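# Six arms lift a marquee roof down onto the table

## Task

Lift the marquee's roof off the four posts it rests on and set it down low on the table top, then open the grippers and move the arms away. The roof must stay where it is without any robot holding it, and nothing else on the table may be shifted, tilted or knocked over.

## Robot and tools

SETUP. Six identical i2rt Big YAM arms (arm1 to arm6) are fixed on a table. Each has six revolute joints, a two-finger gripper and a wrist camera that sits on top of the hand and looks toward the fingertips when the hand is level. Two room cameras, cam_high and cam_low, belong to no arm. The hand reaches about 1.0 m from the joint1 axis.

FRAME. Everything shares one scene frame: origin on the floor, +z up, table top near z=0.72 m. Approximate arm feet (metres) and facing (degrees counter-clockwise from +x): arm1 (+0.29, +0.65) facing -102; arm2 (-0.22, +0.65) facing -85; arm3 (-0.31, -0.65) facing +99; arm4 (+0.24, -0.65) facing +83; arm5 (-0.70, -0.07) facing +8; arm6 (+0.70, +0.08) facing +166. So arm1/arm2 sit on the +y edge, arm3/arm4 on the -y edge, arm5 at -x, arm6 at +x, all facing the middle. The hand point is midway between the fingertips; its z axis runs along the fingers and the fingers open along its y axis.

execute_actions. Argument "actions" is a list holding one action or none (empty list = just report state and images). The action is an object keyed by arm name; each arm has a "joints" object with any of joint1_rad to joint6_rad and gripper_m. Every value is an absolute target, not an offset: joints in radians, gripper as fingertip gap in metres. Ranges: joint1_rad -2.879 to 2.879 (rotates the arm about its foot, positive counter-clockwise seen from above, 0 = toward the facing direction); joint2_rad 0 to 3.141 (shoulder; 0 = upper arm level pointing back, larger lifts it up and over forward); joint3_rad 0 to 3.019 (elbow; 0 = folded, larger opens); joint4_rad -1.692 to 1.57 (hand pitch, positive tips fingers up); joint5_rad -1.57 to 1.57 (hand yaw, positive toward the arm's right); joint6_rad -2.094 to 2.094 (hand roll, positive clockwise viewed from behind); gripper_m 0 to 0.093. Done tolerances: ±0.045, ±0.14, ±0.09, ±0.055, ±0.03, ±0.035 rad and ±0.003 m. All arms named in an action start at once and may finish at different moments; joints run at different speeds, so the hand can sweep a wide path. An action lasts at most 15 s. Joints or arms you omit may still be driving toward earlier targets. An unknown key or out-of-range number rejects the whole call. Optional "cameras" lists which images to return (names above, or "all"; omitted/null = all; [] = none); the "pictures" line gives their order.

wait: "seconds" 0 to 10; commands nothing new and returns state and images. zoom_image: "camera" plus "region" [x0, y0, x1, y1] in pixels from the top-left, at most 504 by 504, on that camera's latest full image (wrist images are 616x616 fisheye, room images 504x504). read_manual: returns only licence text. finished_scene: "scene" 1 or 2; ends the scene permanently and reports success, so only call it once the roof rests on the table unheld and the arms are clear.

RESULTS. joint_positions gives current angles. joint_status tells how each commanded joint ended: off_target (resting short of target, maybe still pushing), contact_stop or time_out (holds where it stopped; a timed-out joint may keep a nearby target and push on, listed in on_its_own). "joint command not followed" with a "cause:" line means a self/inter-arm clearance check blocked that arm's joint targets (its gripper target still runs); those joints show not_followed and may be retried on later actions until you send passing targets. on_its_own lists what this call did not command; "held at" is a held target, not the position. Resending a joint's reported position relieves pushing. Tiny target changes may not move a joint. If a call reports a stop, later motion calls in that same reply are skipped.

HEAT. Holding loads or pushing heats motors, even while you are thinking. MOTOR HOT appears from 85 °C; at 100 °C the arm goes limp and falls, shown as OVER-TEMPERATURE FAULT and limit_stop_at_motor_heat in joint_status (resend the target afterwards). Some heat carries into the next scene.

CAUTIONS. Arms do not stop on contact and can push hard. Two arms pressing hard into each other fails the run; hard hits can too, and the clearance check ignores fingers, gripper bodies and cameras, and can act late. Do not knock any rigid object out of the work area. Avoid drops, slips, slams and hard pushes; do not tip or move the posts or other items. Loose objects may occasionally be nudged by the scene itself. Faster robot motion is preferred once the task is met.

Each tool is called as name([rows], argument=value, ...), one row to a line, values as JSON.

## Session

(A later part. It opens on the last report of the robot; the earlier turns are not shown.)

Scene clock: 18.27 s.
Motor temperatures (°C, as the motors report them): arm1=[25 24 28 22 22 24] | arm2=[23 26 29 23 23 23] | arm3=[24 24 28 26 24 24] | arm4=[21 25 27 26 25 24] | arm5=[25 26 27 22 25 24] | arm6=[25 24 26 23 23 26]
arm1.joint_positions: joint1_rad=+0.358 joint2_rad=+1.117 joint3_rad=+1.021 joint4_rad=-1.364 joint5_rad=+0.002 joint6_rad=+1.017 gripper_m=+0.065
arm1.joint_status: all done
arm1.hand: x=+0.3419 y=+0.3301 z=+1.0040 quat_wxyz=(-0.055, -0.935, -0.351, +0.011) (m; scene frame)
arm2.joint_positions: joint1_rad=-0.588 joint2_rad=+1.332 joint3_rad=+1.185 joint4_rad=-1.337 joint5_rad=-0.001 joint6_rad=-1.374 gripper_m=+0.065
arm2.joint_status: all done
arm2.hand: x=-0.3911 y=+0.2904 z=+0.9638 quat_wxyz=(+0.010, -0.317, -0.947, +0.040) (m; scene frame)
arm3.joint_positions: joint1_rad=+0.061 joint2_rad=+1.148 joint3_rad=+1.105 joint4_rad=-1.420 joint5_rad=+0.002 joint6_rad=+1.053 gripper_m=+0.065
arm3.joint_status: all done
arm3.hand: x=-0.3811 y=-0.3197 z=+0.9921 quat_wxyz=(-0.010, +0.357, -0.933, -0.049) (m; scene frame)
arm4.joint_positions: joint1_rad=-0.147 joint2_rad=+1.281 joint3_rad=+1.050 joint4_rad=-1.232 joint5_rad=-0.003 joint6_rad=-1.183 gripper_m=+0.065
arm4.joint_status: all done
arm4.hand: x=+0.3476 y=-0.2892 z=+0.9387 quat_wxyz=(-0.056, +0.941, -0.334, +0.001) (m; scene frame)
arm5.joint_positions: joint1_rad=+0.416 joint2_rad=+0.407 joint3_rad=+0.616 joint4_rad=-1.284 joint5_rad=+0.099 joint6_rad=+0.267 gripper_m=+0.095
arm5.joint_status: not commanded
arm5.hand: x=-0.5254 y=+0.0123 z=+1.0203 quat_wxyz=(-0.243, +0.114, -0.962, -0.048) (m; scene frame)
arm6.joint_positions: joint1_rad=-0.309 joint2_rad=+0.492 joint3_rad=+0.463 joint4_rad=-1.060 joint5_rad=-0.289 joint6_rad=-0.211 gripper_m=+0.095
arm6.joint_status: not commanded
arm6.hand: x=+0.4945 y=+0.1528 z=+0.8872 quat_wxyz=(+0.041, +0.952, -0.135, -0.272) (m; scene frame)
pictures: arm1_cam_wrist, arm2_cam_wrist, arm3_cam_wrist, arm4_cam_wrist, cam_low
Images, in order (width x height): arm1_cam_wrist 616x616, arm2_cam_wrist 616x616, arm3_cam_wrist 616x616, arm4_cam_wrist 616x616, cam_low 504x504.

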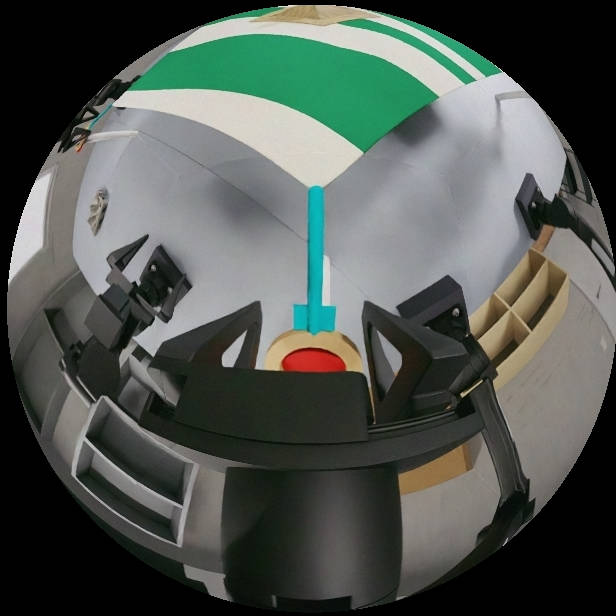

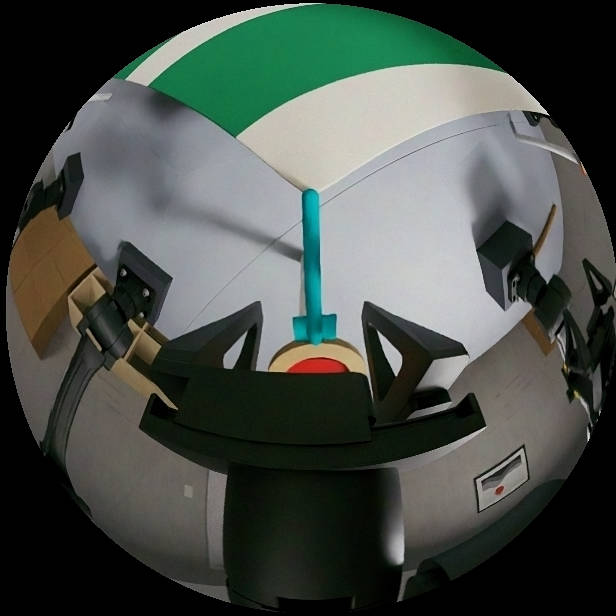

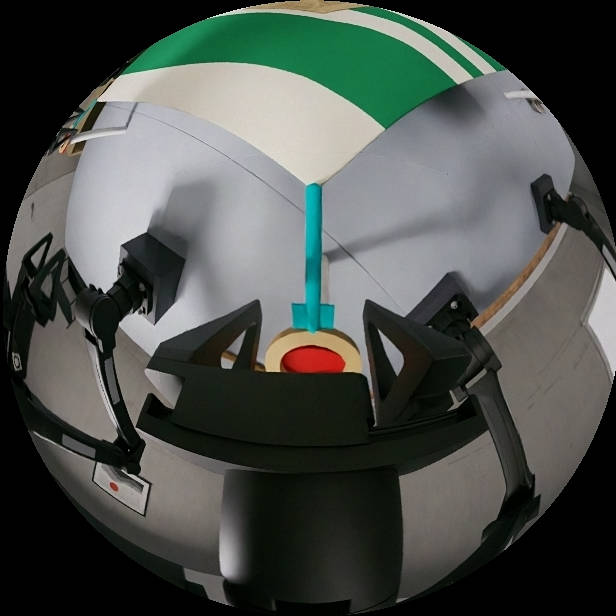

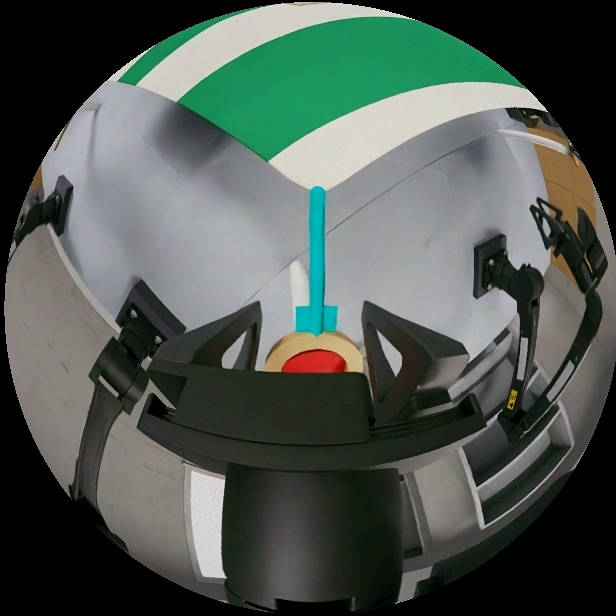

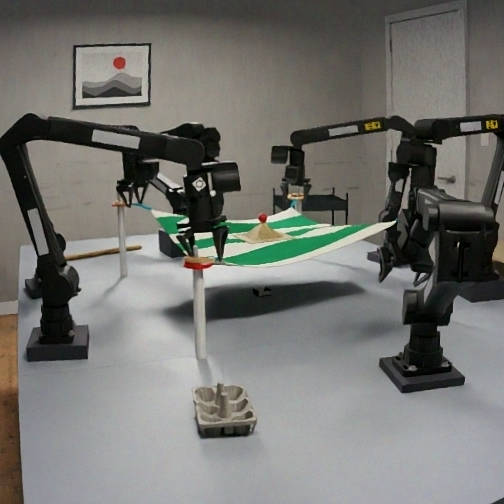

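execute_actions([
  {"arm1":{"joints":{"gripper_m":0.0}},"arm2":{"joints":{"gripper_m":0.0,"joint6_rad":-1.43}},"arm3":{"joints":{"gripper_m":0.0}},"arm4":{"joints":{"gripper_m":0.0}}},
], cameras=["arm1_cam_wrist","arm2_cam_wrist","arm3_cam_wrist","arm4_cam_wrist","cam_low"])

Scene clock: 20.10 s.
Motor temperatures (°C, as the motors report them): arm1=[25 24 28 22 22 24] | arm2=[23 26 29 23 23 23] | arm3=[24 24 28 26 24 24] | arm4=[21 25 27 26 25 24] | arm5=[25 26 27 22 25 24] | arm6=[25 24 27 23 23 26]
arm1.joint_positions: joint1_rad=+0.358 joint2_rad=+1.117 joint3_rad=+1.021 joint4_rad=-1.363 joint5_rad=+0.003 joint6_rad=+1.017 gripper_m=+0.021
arm1.joint_status: gripper_m off_target (ended at +0.021, target +0.000)
arm1.hand: x=+0.3419 y=+0.3299 z=+1.0040 quat_wxyz=(-0.055, -0.935, -0.351, +0.012) (m; scene frame)
arm2.joint_positions: joint1_rad=-0.588 joint2_rad=+1.332 joint3_rad=+1.185 joint4_rad=-1.336 joint5_rad=-0.001 joint6_rad=-1.416 gripper_m=+0.021
arm2.joint_status: gripper_m off_target (ended at +0.021, target +0.000); the others done
arm2.hand: x=-0.3912 y=+0.2902 z=+0.9639 quat_wxyz=(+0.011, -0.297, -0.954, +0.040) (m; scene frame)
arm3.joint_positions: joint1_rad=+0.061 joint2_rad=+1.148 joint3_rad=+1.105 joint4_rad=-1.420 joint5_rad=+0.002 joint6_rad=+1.051 gripper_m=+0.021
arm3.joint_status: gripper_m off_target (ended at +0.021, target +0.000)
arm3.hand: x=-0.3811 y=-0.3197 z=+0.9921 quat_wxyz=(-0.010, +0.358, -0.932, -0.049) (m; scene frame)
arm4.joint_positions: joint1_rad=-0.147 joint2_rad=+1.281 joint3_rad=+1.050 joint4_rad=-1.231 joint5_rad=-0.003 joint6_rad=-1.182 gripper_m=+0.021
arm4.joint_status: gripper_m off_target (ended at +0.021, target +0.000)
arm4.hand: x=+0.3476 y=-0.2890 z=+0.9387 quat_wxyz=(-0.056, +0.941, -0.334, +0.001) (m; scene frame)
arm5.joint_positions: joint1_rad=+0.416 joint2_rad=+0.407 joint3_rad=+0.616 joint4_rad=-1.284 joint5_rad=+0.099 joint6_rad=+0.267 gripper_m=+0.095
arm5.joint_status: not commanded
arm5.hand: x=-0.5254 y=+0.0123 z=+1.0203 quat_wxyz=(-0.243, +0.114, -0.962, -0.048) (m; scene frame)
arm6.joint_positions: joint1_rad=-0.309 joint2_rad=+0.492 joint3_rad=+0.463 joint4_rad=-1.060 joint5_rad=-0.289 joint6_rad=-0.211 gripper_m=+0.095
arm6.joint_status: not commanded
arm6.hand: x=+0.4945 y=+0.1528 z=+0.8872 quat_wxyz=(+0.041, +0.952, -0.135, -0.272) (m; scene frame)
pictures: arm1_cam_wrist, arm2_cam_wrist, arm3_cam_wrist, arm4_cam_wrist, cam_low
Images, in order (width x height): arm1_cam_wrist 616x616, arm2_cam_wrist 616x616, arm3_cam_wrist 616x616, arm4_cam_wrist 616x616, cam_low 504x504.

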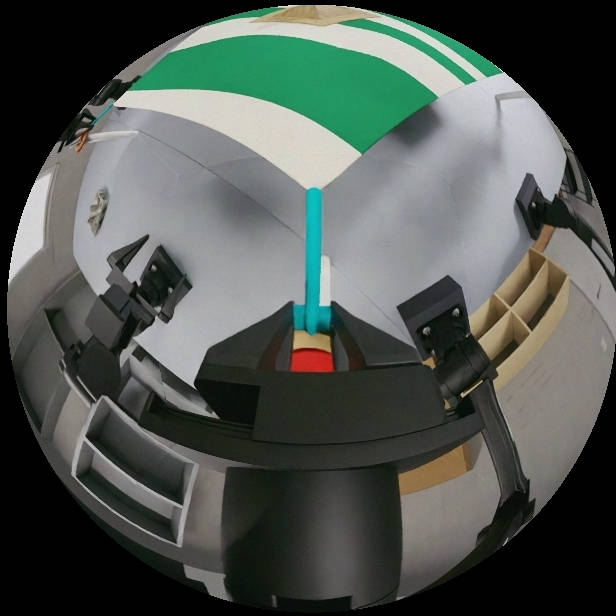

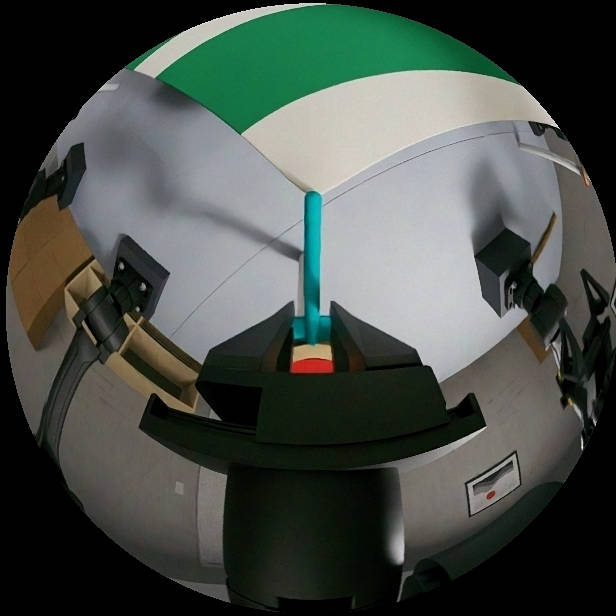

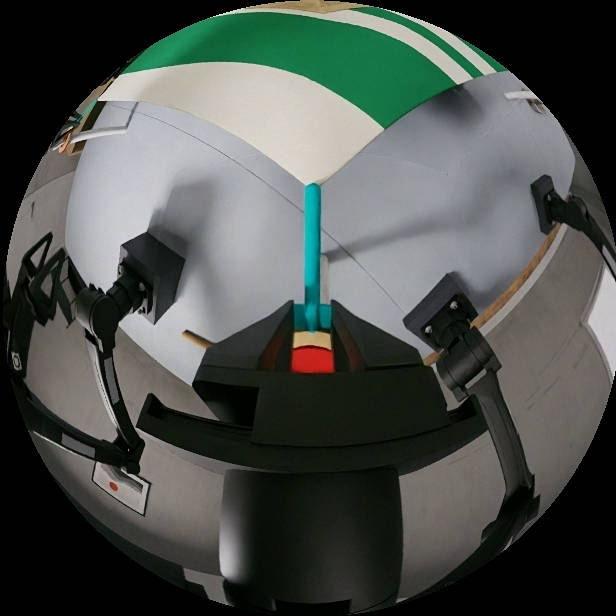

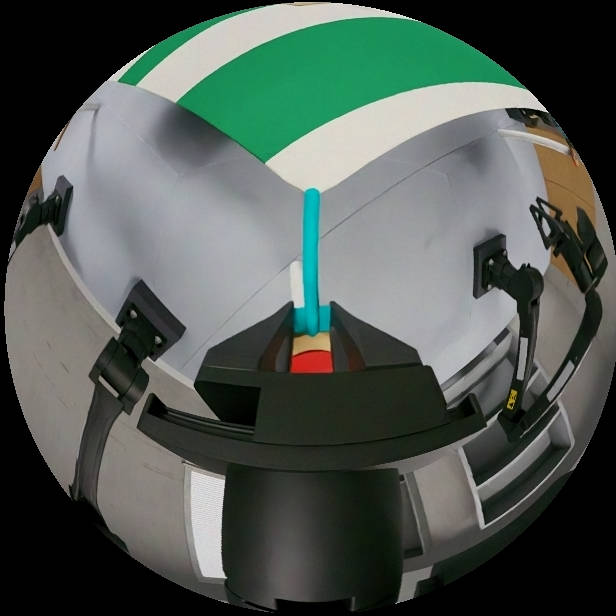

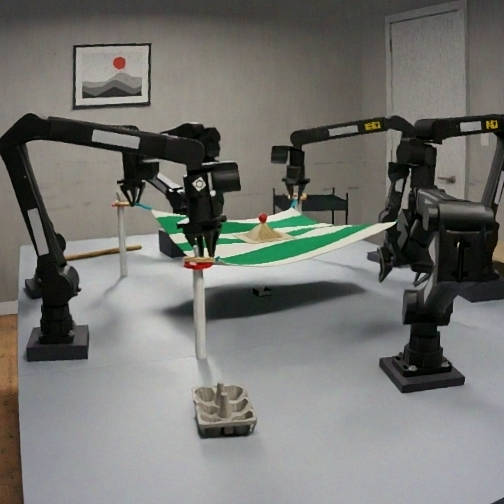

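execute_actions([
  {"arm1":{"joints":{"joint1_rad":0.400,"joint2_rad":1.098,"joint3_rad":1.222,"joint4_rad":-1.567,"joint6_rad":1.066}},"arm2":{"joints":{"joint1_rad":-0.627,"joint2_rad":1.303,"joint3_rad":1.372,"joint4_rad":-1.515,"joint6_rad":-1.462}},"arm3":{"joints":{"joint1_rad":0.103,"joint2_rad":1.135,"joint3_rad":1.310,"joint4_rad":-1.614,"joint6_rad":1.102}},"arm4":{"joints":{"joint1_rad":-0.188,"joint2_rad":1.240,"joint3_rad":1.230,"joint4_rad":-1.430,"joint6_rad":-1.229}}},
])

Scene clock: 22.03 s.
Motor temperatures (°C, as the motors report them): arm1=[25 24 28 22 22 24] | arm2=[23 26 29 23 23 23] | arm3=[24 24 28 26 24 24] | arm4=[21 25 27 26 25 24] | arm5=[25 26 28 22 25 24] | arm6=[25 24 27 23 23 26]
arm1.joint_positions: joint1_rad=+0.385 joint2_rad=+1.103 joint3_rad=+1.189 joint4_rad=-1.546 joint5_rad=+0.009 joint6_rad=+1.055 gripper_m=+0.021
arm1.joint_status: all done
arm1.hand: x=+0.3483 y=+0.3365 z=+1.0717 quat_wxyz=(-0.054, -0.937, -0.345, +0.012) (m; scene frame)
arm2.joint_positions: joint1_rad=-0.623 joint2_rad=+1.296 joint3_rad=+1.339 joint4_rad=-1.498 joint5_rad=-0.001 joint6_rad=-1.450 gripper_m=+0.021
arm2.joint_status: all done
arm2.hand: x=-0.4013 y=+0.2985 z=+1.0360 quat_wxyz=(+0.015, -0.297, -0.953, +0.054) (m; scene frame)
arm3.joint_positions: joint1_rad=+0.088 joint2_rad=+1.139 joint3_rad=+1.268 joint4_rad=-1.592 joint5_rad=+0.008 joint6_rad=+1.087 gripper_m=+0.021
arm3.joint_status: all done
arm3.hand: x=-0.3876 y=-0.3268 z=+1.0572 quat_wxyz=(-0.011, +0.353, -0.934, -0.050) (m; scene frame)
arm4.joint_positions: joint1_rad=-0.180 joint2_rad=+1.243 joint3_rad=+1.198 joint4_rad=-1.420 joint5_rad=-0.004 joint6_rad=-1.216 gripper_m=+0.021
arm4.joint_status: all done
arm4.hand: x=+0.3571 y=-0.2980 z=+1.0070 quat_wxyz=(-0.055, +0.941, -0.334, +0.002) (m; scene frame)
arm5.joint_positions: joint1_rad=+0.416 joint2_rad=+0.407 joint3_rad=+0.616 joint4_rad=-1.284 joint5_rad=+0.099 joint6_rad=+0.267 gripper_m=+0.095
arm5.joint_status: not commanded
arm5.hand: x=-0.5254 y=+0.0123 z=+1.0203 quat_wxyz=(-0.243, +0.114, -0.962, -0.048) (m; scene frame)
arm6.joint_positions: joint1_rad=-0.309 joint2_rad=+0.492 joint3_rad=+0.463 joint4_rad=-1.060 joint5_rad=-0.289 joint6_rad=-0.211 gripper_m=+0.095
arm6.joint_status: not commanded
arm6.hand: x=+0.4945 y=+0.1528 z=+0.8872 quat_wxyz=(+0.041, +0.952, -0.135, -0.272) (m; scene frame)
pictures: arm1_cam_wrist, arm2_cam_wrist, arm3_cam_wrist, arm4_cam_wrist, arm5_cam_wrist, arm6_cam_wrist, cam_high, cam_low
Images, in order (width x height): arm1_cam_wrist 616x616, arm2_cam_wrist 616x616, arm3_cam_wrist 616x616, arm4_cam_wrist 616x616, arm5_cam_wrist 616x616, arm6_cam_wrist 616x616, cam_high 504x504, cam_low 504x504.

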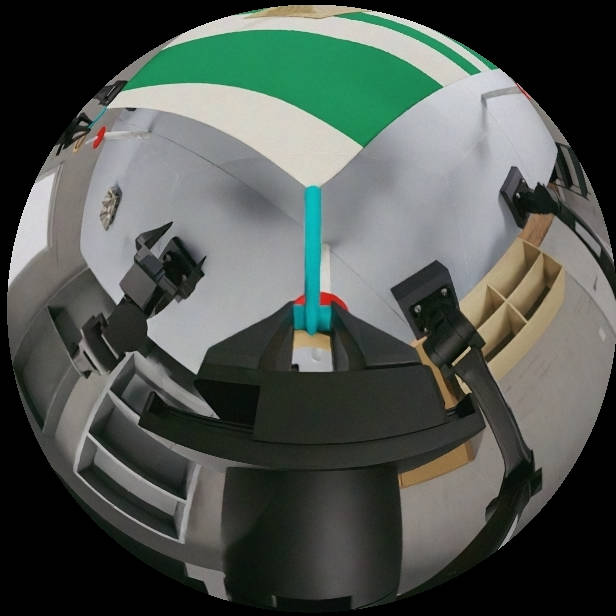

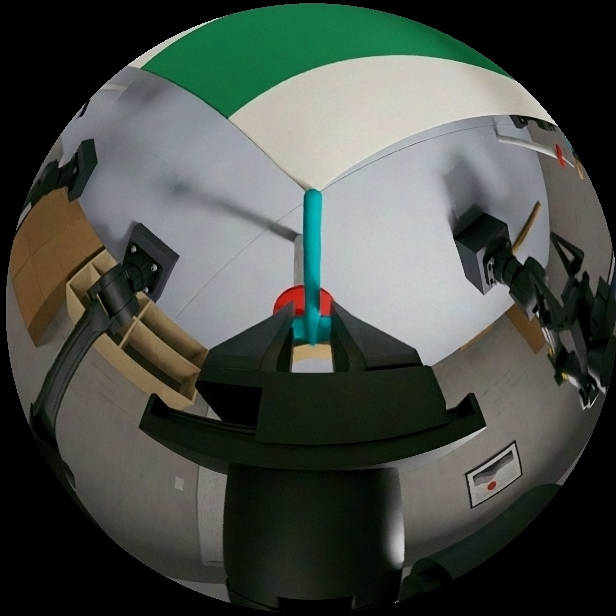

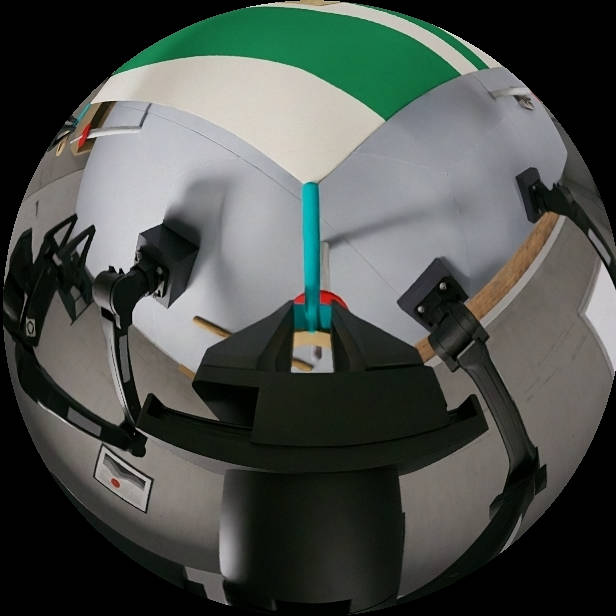

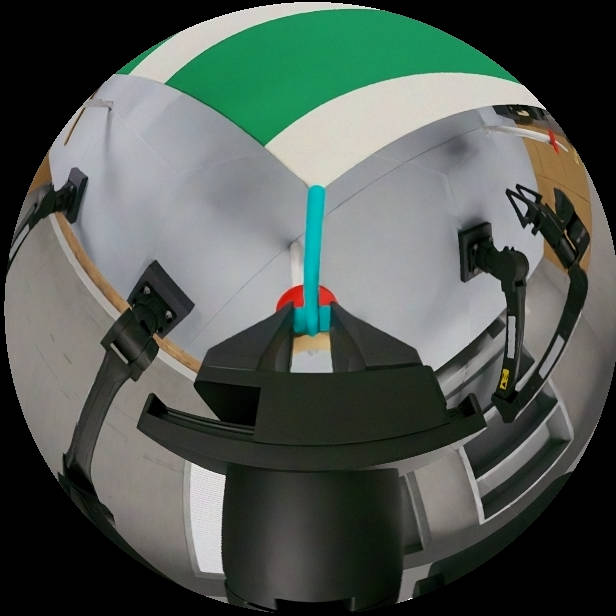

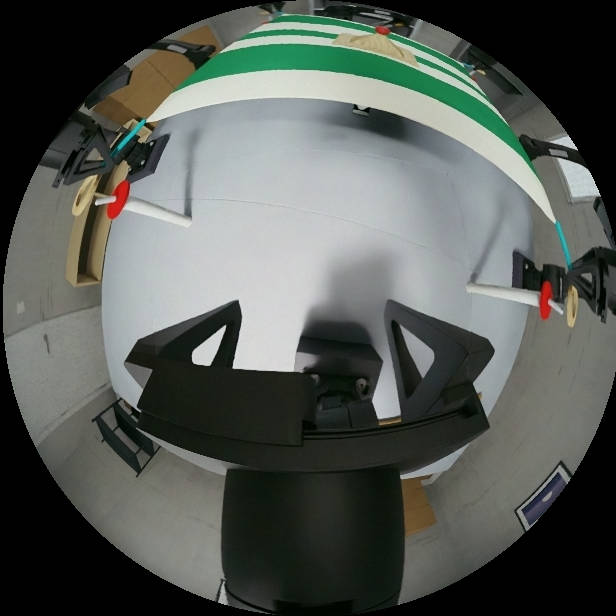

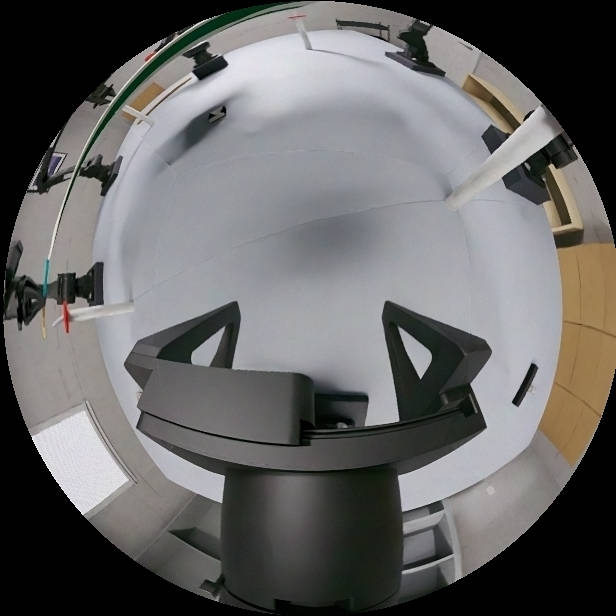

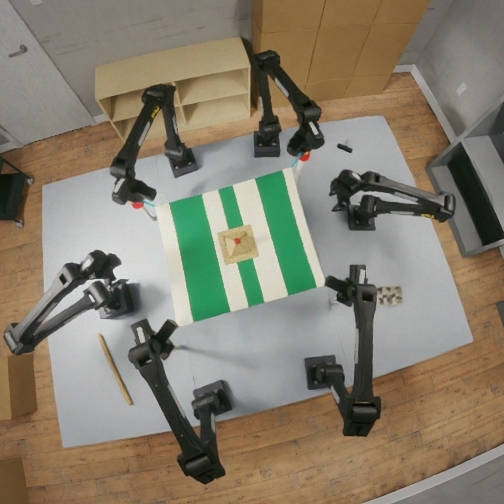

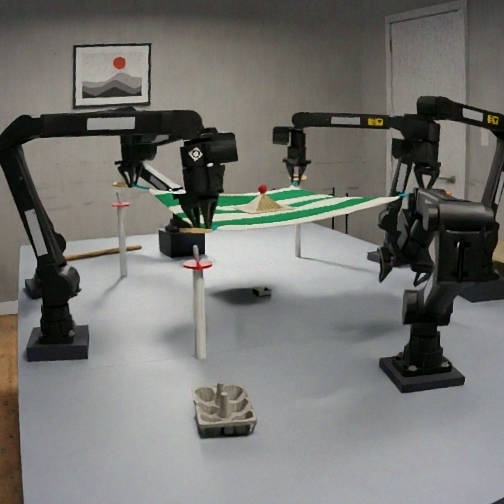

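execute_actions([
  {"arm1":{"joints":{"joint1_rad":0.112,"joint6_rad":0.4}},"arm2":{"joints":{"joint1_rad":-0.43,"joint6_rad":-0.7}},"arm3":{"joints":{"joint1_rad":-0.185,"joint6_rad":0.4}},"arm4":{"joints":{"joint1_rad":0.055,"joint6_rad":-0.5}}},
], cameras=["arm1_cam_wrist","cam_high","cam_low"])

Scene clock: 25.47 s.
Motor temperatures (°C, as the motors report them): arm1=[25 24 29 22 22 24] | arm2=[23 26 29 23 23 23] | arm3=[24 24 28 26 24 24] | arm4=[21 25 27 26 25 24] | arm5=[25 26 28 22 25 24] | arm6=[25 24 27 23 23 26]
arm1.joint_positions: joint1_rad=+0.106 joint2_rad=+1.103 joint3_rad=+1.189 joint4_rad=-1.549 joint5_rad=+0.004 joint6_rad=+0.411 gripper_m=+0.021
arm1.joint_status: all done
arm1.hand: x=+0.2604 y=+0.3331 z=+1.0714 quat_wxyz=(-0.043, -0.859, -0.510, +0.032) (m; scene frame)
arm2.joint_positions: joint1_rad=-0.423 joint2_rad=+1.296 joint3_rad=+1.339 joint4_rad=-1.498 joint5_rad=-0.001 joint6_rad=-0.712 gripper_m=+0.021
arm2.joint_status: all done
arm2.hand: x=-0.3287 y=+0.2691 z=+1.0351 quat_wxyz=(-0.011, -0.540, -0.840, +0.054) (m; scene frame)
arm3.joint_positions: joint1_rad=-0.192 joint2_rad=+1.139 joint3_rad=+1.268 joint4_rad=-1.595 joint5_rad=+0.004 joint6_rad=+0.416 gripper_m=+0.021
arm3.joint_status: all done
arm3.hand: x=-0.2968 y=-0.3189 z=+1.0573 quat_wxyz=(-0.031, +0.528, -0.848, -0.039) (m; scene frame)
arm4.joint_positions: joint1_rad=+0.060 joint2_rad=+1.243 joint3_rad=+1.198 joint4_rad=-1.421 joint5_rad=-0.001 joint6_rad=-0.513 gripper_m=+0.021
arm4.joint_status: all done
arm4.hand: x=+0.2701 y=-0.2798 z=+1.0061 quat_wxyz=(-0.049, +0.840, -0.541, -0.021) (m; scene frame)
arm5.joint_positions: joint1_rad=+0.416 joint2_rad=+0.407 joint3_rad=+0.616 joint4_rad=-1.284 joint5_rad=+0.099 joint6_rad=+0.267 gripper_m=+0.095
arm5.joint_status: not commanded
arm5.hand: x=-0.5254 y=+0.0123 z=+1.0203 quat_wxyz=(-0.243, +0.114, -0.962, -0.048) (m; scene frame)
arm6.joint_positions: joint1_rad=-0.309 joint2_rad=+0.492 joint3_rad=+0.463 joint4_rad=-1.060 joint5_rad=-0.289 joint6_rad=-0.211 gripper_m=+0.095
arm6.joint_status: not commanded
arm6.hand: x=+0.4945 y=+0.1528 z=+0.8872 quat_wxyz=(+0.041, +0.952, -0.135, -0.272) (m; scene frame)
pictures: arm1_cam_wrist, cam_high, cam_low
Images, in order (width x height): arm1_cam_wrist 616x616, cam_high 504x504, cam_low 504x504.

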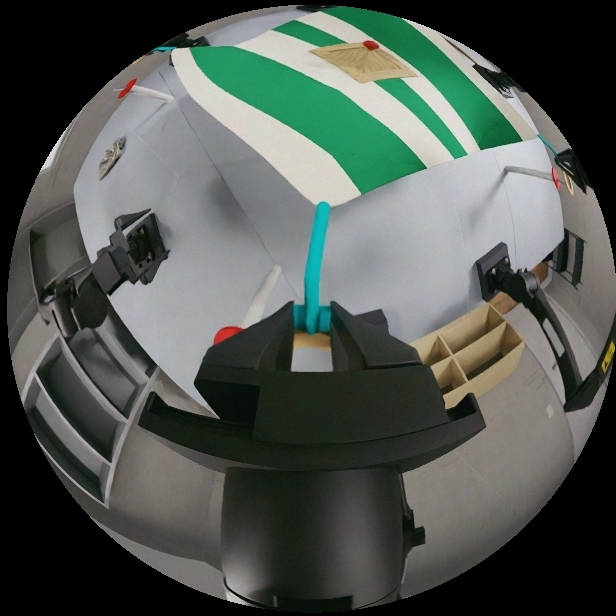

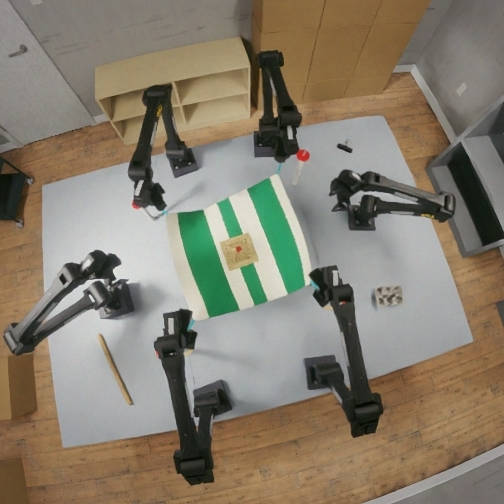

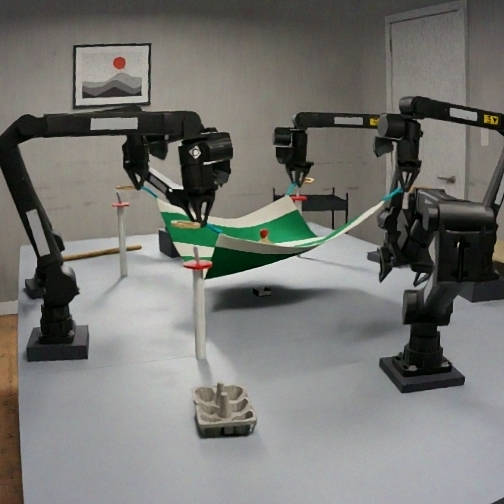

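execute_actions([
  {"arm1":{"joints":{"joint2_rad":1.129,"joint3_rad":0.861,"joint4_rad":-1.12}},"arm2":{"joints":{"joint2_rad":1.175,"joint3_rad":0.995,"joint4_rad":-1.2}},"arm3":{"joints":{"joint2_rad":1.123,"joint3_rad":0.946,"joint4_rad":-1.21}},"arm4":{"joints":{"joint2_rad":1.172,"joint3_rad":0.970,"joint4_rad":-1.18}}},
], cameras=["cam_high","cam_low"])

Scene clock: 28.37 s.
Motor temperatures (°C, as the motors report them): arm1=[25 24 29 22 22 24] | arm2=[23 26 30 23 23 23] | arm3=[24 24 29 26 24 24] | arm4=[21 25 27 26 25 24] | arm5=[25 26 28 22 25 24] | arm6=[25 24 27 23 23 26]
arm1.joint_positions: joint1_rad=+0.106 joint2_rad=+1.124 joint3_rad=+0.862 joint4_rad=-1.134 joint5_rad=+0.003 joint6_rad=+0.410 gripper_m=+0.021
arm1.joint_status: all done
arm1.hand: x=+0.2596 y=+0.3203 z=+0.9446 quat_wxyz=(-0.071, -0.856, -0.509, +0.052) (m; scene frame)
arm2.joint_positions: joint1_rad=-0.423 joint2_rad=+1.176 joint3_rad=+0.983 joint4_rad=-1.216 joint5_rad=-0.001 joint6_rad=-0.711 gripper_m=+0.021
arm2.joint_status: all done
arm2.hand: x=-0.3180 y=+0.3093 z=+0.9399 quat_wxyz=(-0.017, -0.539, -0.838, +0.076) (m; scene frame)
arm3.joint_positions: joint1_rad=-0.192 joint2_rad=+1.119 joint3_rad=+0.952 joint4_rad=-1.226 joint5_rad=+0.003 joint6_rad=+0.415 gripper_m=+0.021
arm3.joint_status: all done
arm3.hand: x=-0.2962 y=-0.3113 z=+0.9452 quat_wxyz=(-0.051, +0.527, -0.845, -0.069) (m; scene frame)
arm4.joint_positions: joint1_rad=+0.060 joint2_rad=+1.169 joint3_rad=+0.961 joint4_rad=-1.189 joint5_rad=-0.001 joint6_rad=-0.513 gripper_m=+0.021
arm4.joint_status: all done
arm4.hand: x=+0.2691 y=-0.2991 z=+0.9411 quat_wxyz=(-0.079, +0.837, -0.540, -0.036) (m; scene frame)
arm5.joint_positions: joint1_rad=+0.416 joint2_rad=+0.407 joint3_rad=+0.616 joint4_rad=-1.284 joint5_rad=+0.099 joint6_rad=+0.267 gripper_m=+0.095
arm5.joint_status: not commanded
arm5.hand: x=-0.5254 y=+0.0123 z=+1.0203 quat_wxyz=(-0.243, +0.114, -0.962, -0.048) (m; scene frame)
arm6.joint_positions: joint1_rad=-0.309 joint2_rad=+0.492 joint3_rad=+0.463 joint4_rad=-1.060 joint5_rad=-0.289 joint6_rad=-0.211 gripper_m=+0.095
arm6.joint_status: not commanded
arm6.hand: x=+0.4945 y=+0.1528 z=+0.8872 quat_wxyz=(+0.041, +0.952, -0.135, -0.272) (m; scene frame)
pictures: cam_high, cam_low
Images, in order (width x height): cam_high 504x504, cam_low 504x504.

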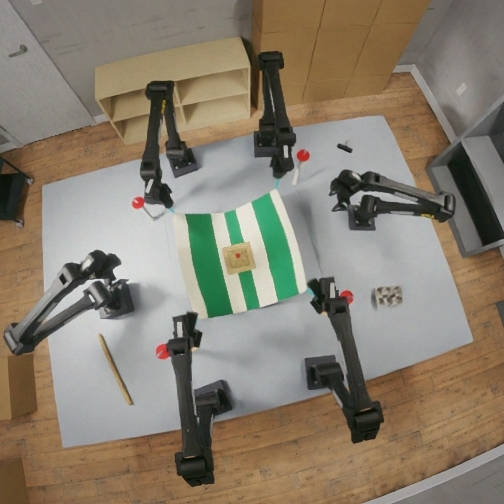

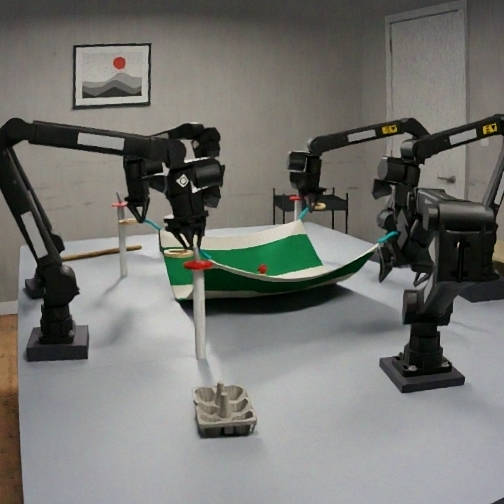

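execute_actions([
  {"arm1":{"joints":{"joint2_rad":1.50,"joint3_rad":0.604,"joint4_rad":-0.60}},"arm2":{"joints":{"joint2_rad":1.465,"joint3_rad":0.709,"joint4_rad":-0.728}},"arm3":{"joints":{"joint2_rad":1.423,"joint3_rad":0.645,"joint4_rad":-0.72}},"arm4":{"joints":{"joint2_rad":1.477,"joint3_rad":0.692,"joint4_rad":-0.707}}},
])

Scene clock: 29.80 s.
Motor temperatures (°C, as the motors report them): arm1=[25 24 29 22 22 24] | arm2=[23 26 30 23 23 23] | arm3=[24 24 28 26 24 24] | arm4=[21 25 27 26 25 24] | arm5=[25 26 28 22 25 24] | arm6=[25 24 27 23 23 26]
arm1.joint_positions: joint1_rad=+0.106 joint2_rad=+1.498 joint3_rad=+0.598 joint4_rad=-0.614 joint5_rad=+0.002 joint6_rad=+0.410 gripper_m=+0.021
arm1.joint_status: all done
arm1.hand: x=+0.2617 y=+0.3376 z=+0.7527 quat_wxyz=(-0.023, -0.859, -0.511, +0.017) (m; scene frame)
arm2.joint_positions: joint1_rad=-0.423 joint2_rad=+1.469 joint3_rad=+0.696 joint4_rad=-0.742 joint5_rad=-0.001 joint6_rad=-0.711 gripper_m=+0.021
arm2.joint_status: all done
arm2.hand: x=-0.3152 y=+0.3258 z=+0.7518 quat_wxyz=(-0.002, -0.541, -0.840, +0.025) (m; scene frame)
arm3.joint_positions: joint1_rad=-0.192 joint2_rad=+1.433 joint3_rad=+0.646 joint4_rad=-0.734 joint5_rad=+0.001 joint6_rad=+0.414 gripper_m=+0.021
arm3.joint_status: all done
arm3.hand: x=-0.2966 y=-0.3316 z=+0.7485 quat_wxyz=(-0.014, +0.530, -0.848, -0.017) (m; scene frame)
arm4.joint_positions: joint1_rad=+0.060 joint2_rad=+1.488 joint3_rad=+0.678 joint4_rad=-0.717 joint5_rad=-0.001 joint6_rad=-0.512 gripper_m=+0.021
arm4.joint_status: all done
arm4.hand: x=+0.2693 y=-0.3191 z=+0.7480 quat_wxyz=(-0.022, +0.840, -0.542, -0.006) (m; scene frame)
arm5.joint_positions: joint1_rad=+0.416 joint2_rad=+0.407 joint3_rad=+0.616 joint4_rad=-1.284 joint5_rad=+0.099 joint6_rad=+0.267 gripper_m=+0.095
arm5.joint_status: not commanded
arm5.hand: x=-0.5254 y=+0.0123 z=+1.0203 quat_wxyz=(-0.243, +0.114, -0.962, -0.048) (m; scene frame)
arm6.joint_positions: joint1_rad=-0.309 joint2_rad=+0.492 joint3_rad=+0.463 joint4_rad=-1.060 joint5_rad=-0.289 joint6_rad=-0.211 gripper_m=+0.095
arm6.joint_status: not commanded
arm6.hand: x=+0.4945 y=+0.1528 z=+0.8872 quat_wxyz=(+0.041, +0.952, -0.135, -0.272) (m; scene frame)
pictures: arm1_cam_wrist, arm2_cam_wrist, arm3_cam_wrist, arm4_cam_wrist, arm5_cam_wrist, arm6_cam_wrist, cam_high, cam_low
Images, in order (width x height): arm1_cam_wrist 616x616, arm2_cam_wrist 616x616, arm3_cam_wrist 616x616, arm4_cam_wrist 616x616, arm5_cam_wrist 616x616, arm6_cam_wrist 616x616, cam_high 504x504, cam_low 504x504.

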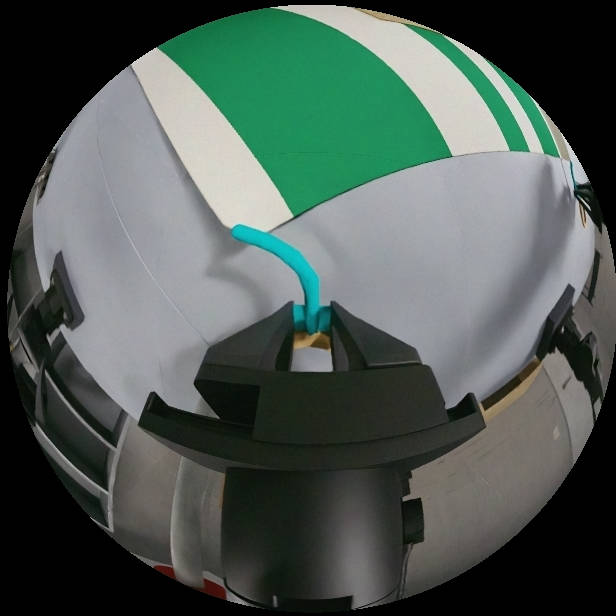

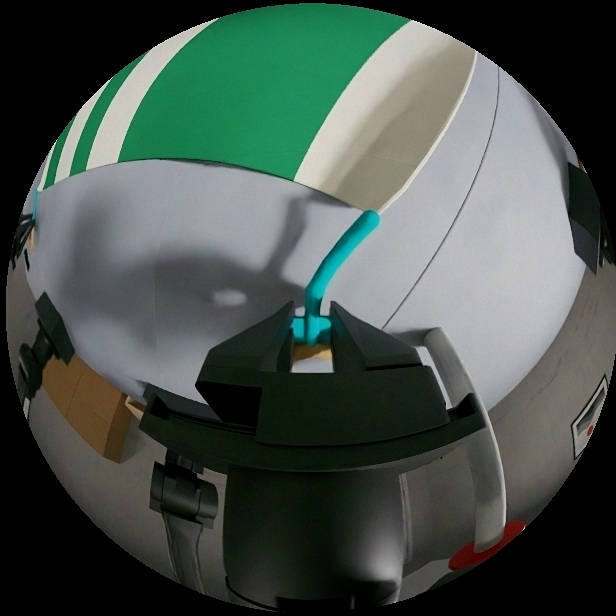

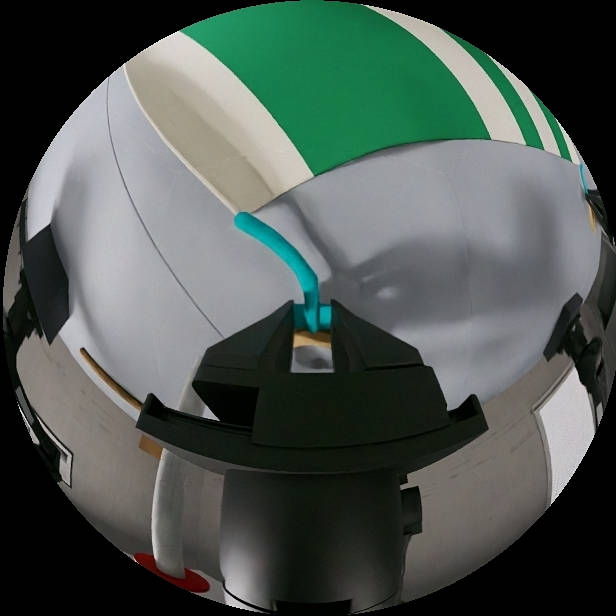

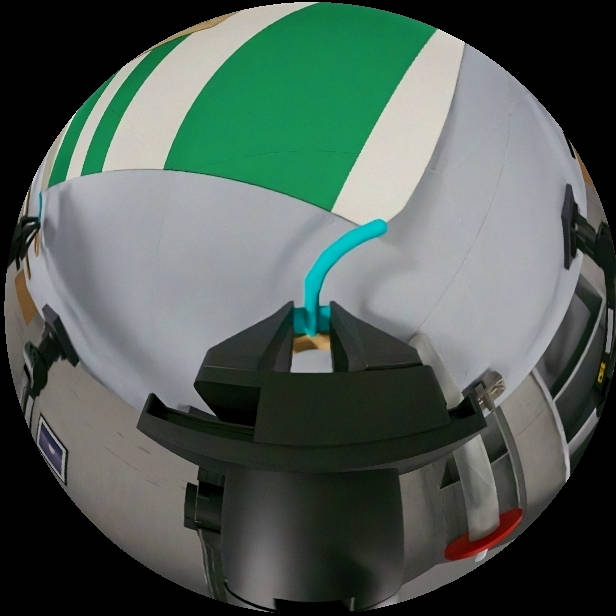

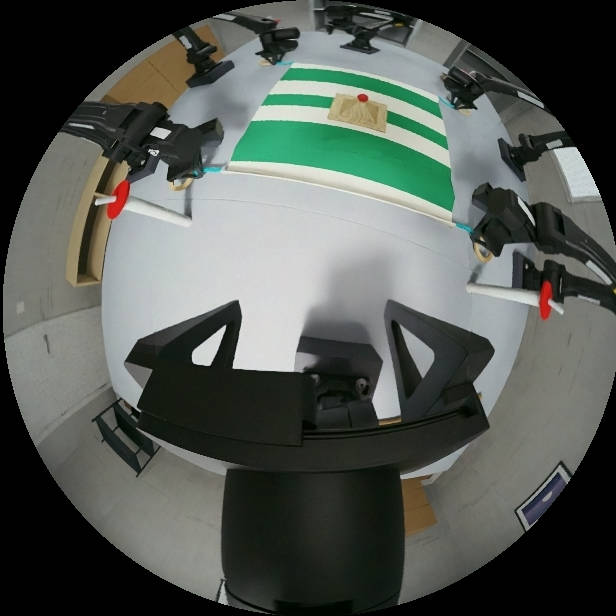

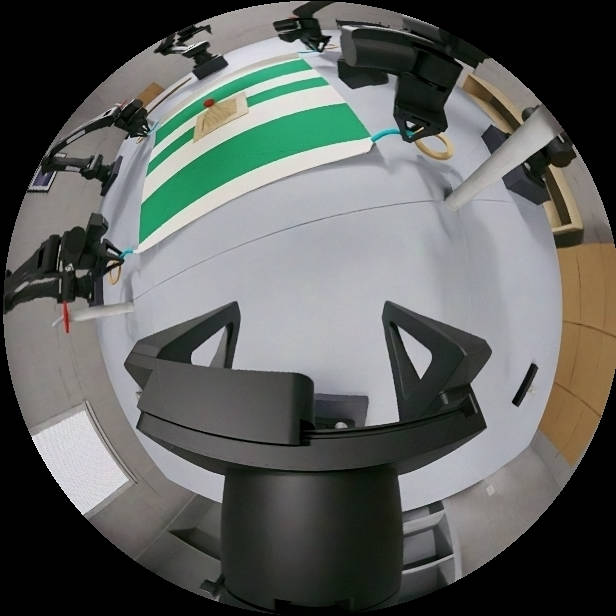

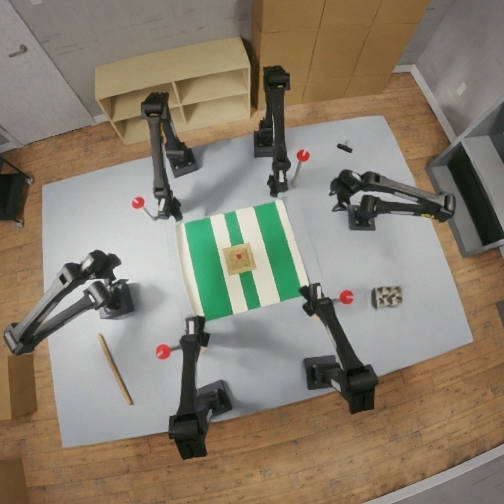

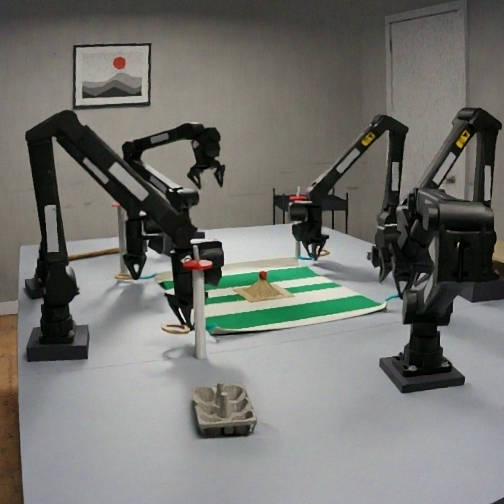

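zoom_image(camera="cam_low", region=[100, 230, 260, 370])

zoom_image(camera="cam_low", region=[270, 210, 430, 330])

Region (100, 230, 260, 370) of cam_low's 504x504 image, scaled by 3.150, with more detail than that image has; it fills the top 441 rows of this view, and the rest is white.

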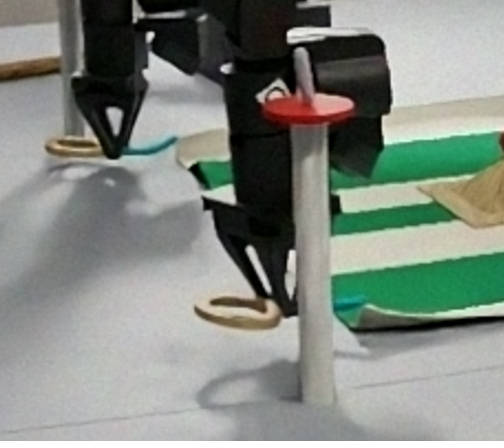

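Region (270, 210, 430, 330) of cam_low's 504x504 image, scaled by 3.150, with more detail than that image has; it fills the top 378 rows of this view, and the rest is white.

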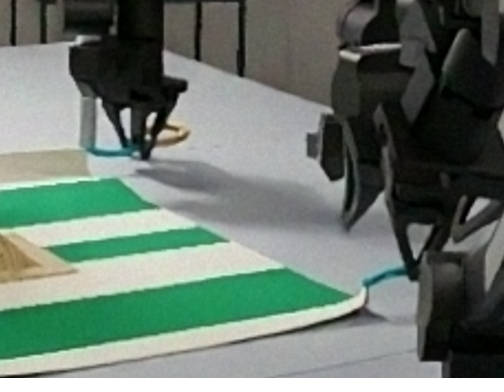

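execute_actions([
  {"arm1":{"joints":{"joint2_rad":1.56,"joint4_rad":-0.55,"joint6_rad":0.2}},"arm2":{"joints":{"joint2_rad":1.51,"joint4_rad":-0.69,"joint6_rad":-0.5}},"arm3":{"joints":{"joint2_rad":1.48,"joint4_rad":-0.68,"joint6_rad":0.2}},"arm4":{"joints":{"joint2_rad":1.565,"joint4_rad":-0.645,"joint6_rad":-0.3}}},
], cameras=["cam_low","arm6_cam_wrist"])

zoom_image(camera="cam_low", region=[100, 230, 260, 370])

zoom_image(camera="cam_low", region=[270, 210, 430, 330])

Scene clock: 32.07 s.
Motor temperatures (°C, as the motors report them): arm1=[25 24 28 22 22 24] | arm2=[23 26 29 23 23 23] | arm3=[24 24 28 26 24 24] | arm4=[21 25 27 26 25 24] | arm5=[25 26 28 22 25 24] | arm6=[25 24 27 23 23 26]
arm1.joint_positions: joint1_rad=+0.106 joint2_rad=+1.543 joint3_rad=+0.598 joint4_rad=-0.565 joint5_rad=+0.002 joint6_rad=+0.211 gripper_m=+0.021
arm1.joint_status: all done
arm1.hand: x=+0.2613 y=+0.3332 z=+0.7400 quat_wxyz=(-0.023, -0.804, -0.594, +0.021) (m; scene frame)
arm2.joint_positions: joint1_rad=-0.423 joint2_rad=+1.499 joint3_rad=+0.696 joint4_rad=-0.706 joint5_rad=-0.001 joint6_rad=-0.511 gripper_m=+0.021
arm2.joint_status: all done
arm2.hand: x=-0.3166 y=+0.3213 z=+0.7424 quat_wxyz=(-0.006, -0.622, -0.782, +0.027) (m; scene frame)
arm3.joint_positions: joint1_rad=-0.192 joint2_rad=+1.466 joint3_rad=+0.646 joint4_rad=-0.696 joint5_rad=+0.001 joint6_rad=+0.215 gripper_m=+0.021
arm3.joint_status: all done
arm3.hand: x=-0.2964 y=-0.3267 z=+0.7390 quat_wxyz=(-0.018, +0.611, -0.791, -0.017) (m; scene frame)
arm4.joint_positions: joint1_rad=+0.060 joint2_rad=+1.554 joint3_rad=+0.678 joint4_rad=-0.655 joint5_rad=-0.001 joint6_rad=-0.313 gripper_m=+0.021
arm4.joint_status: all done
arm4.hand: x=+0.2700 y=-0.3139 z=+0.7280 quat_wxyz=(-0.019, +0.782, -0.623, -0.007) (m; scene frame)
arm5.joint_positions: joint1_rad=+0.416 joint2_rad=+0.407 joint3_rad=+0.616 joint4_rad=-1.284 joint5_rad=+0.099 joint6_rad=+0.267 gripper_m=+0.095
arm5.joint_status: not commanded
arm5.hand: x=-0.5254 y=+0.0123 z=+1.0203 quat_wxyz=(-0.243, +0.114, -0.962, -0.048) (m; scene frame)
arm6.joint_positions: joint1_rad=-0.309 joint2_rad=+0.492 joint3_rad=+0.463 joint4_rad=-1.060 joint5_rad=-0.289 joint6_rad=-0.211 gripper_m=+0.095
arm6.joint_status: not commanded
arm6.hand: x=+0.4945 y=+0.1528 z=+0.8872 quat_wxyz=(+0.041, +0.952, -0.135, -0.272) (m; scene frame)
pictures: arm6_cam_wrist, cam_low
Images, in order (width x height): arm6_cam_wrist 616x616, cam_low 504x504.

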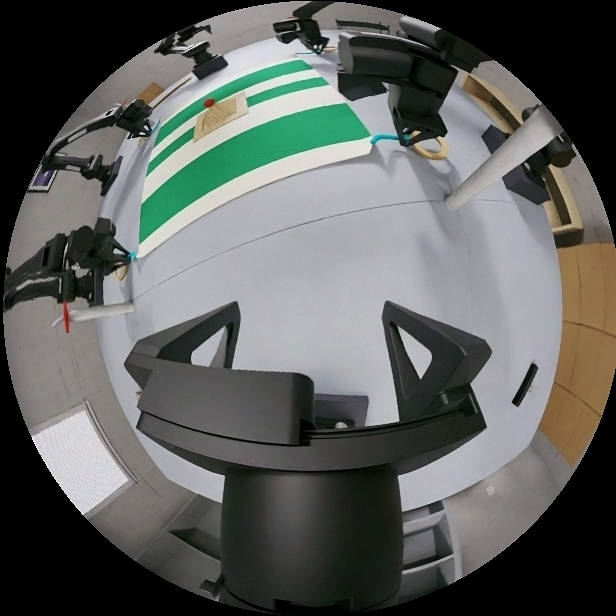

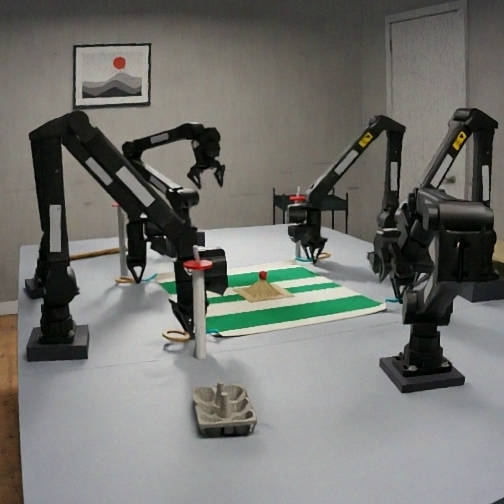

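Region (100, 230, 260, 370) of cam_low's 504x504 image, scaled by 3.150, with more detail than that image has; it fills the top 441 rows of this view, and the rest is white.

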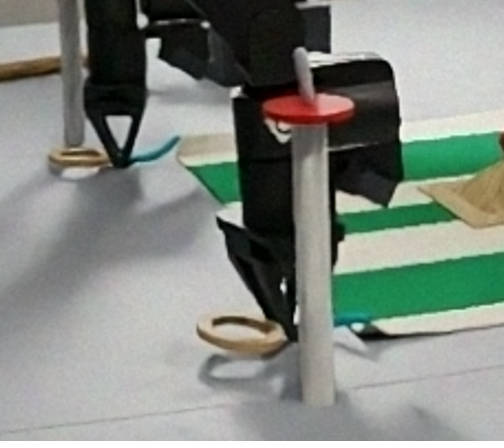

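Region (270, 210, 430, 330) of cam_low's 504x504 image, scaled by 3.150, with more detail than that image has; it fills the top 378 rows of this view, and the rest is white.

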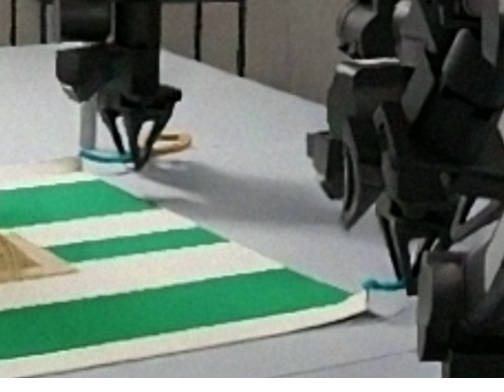

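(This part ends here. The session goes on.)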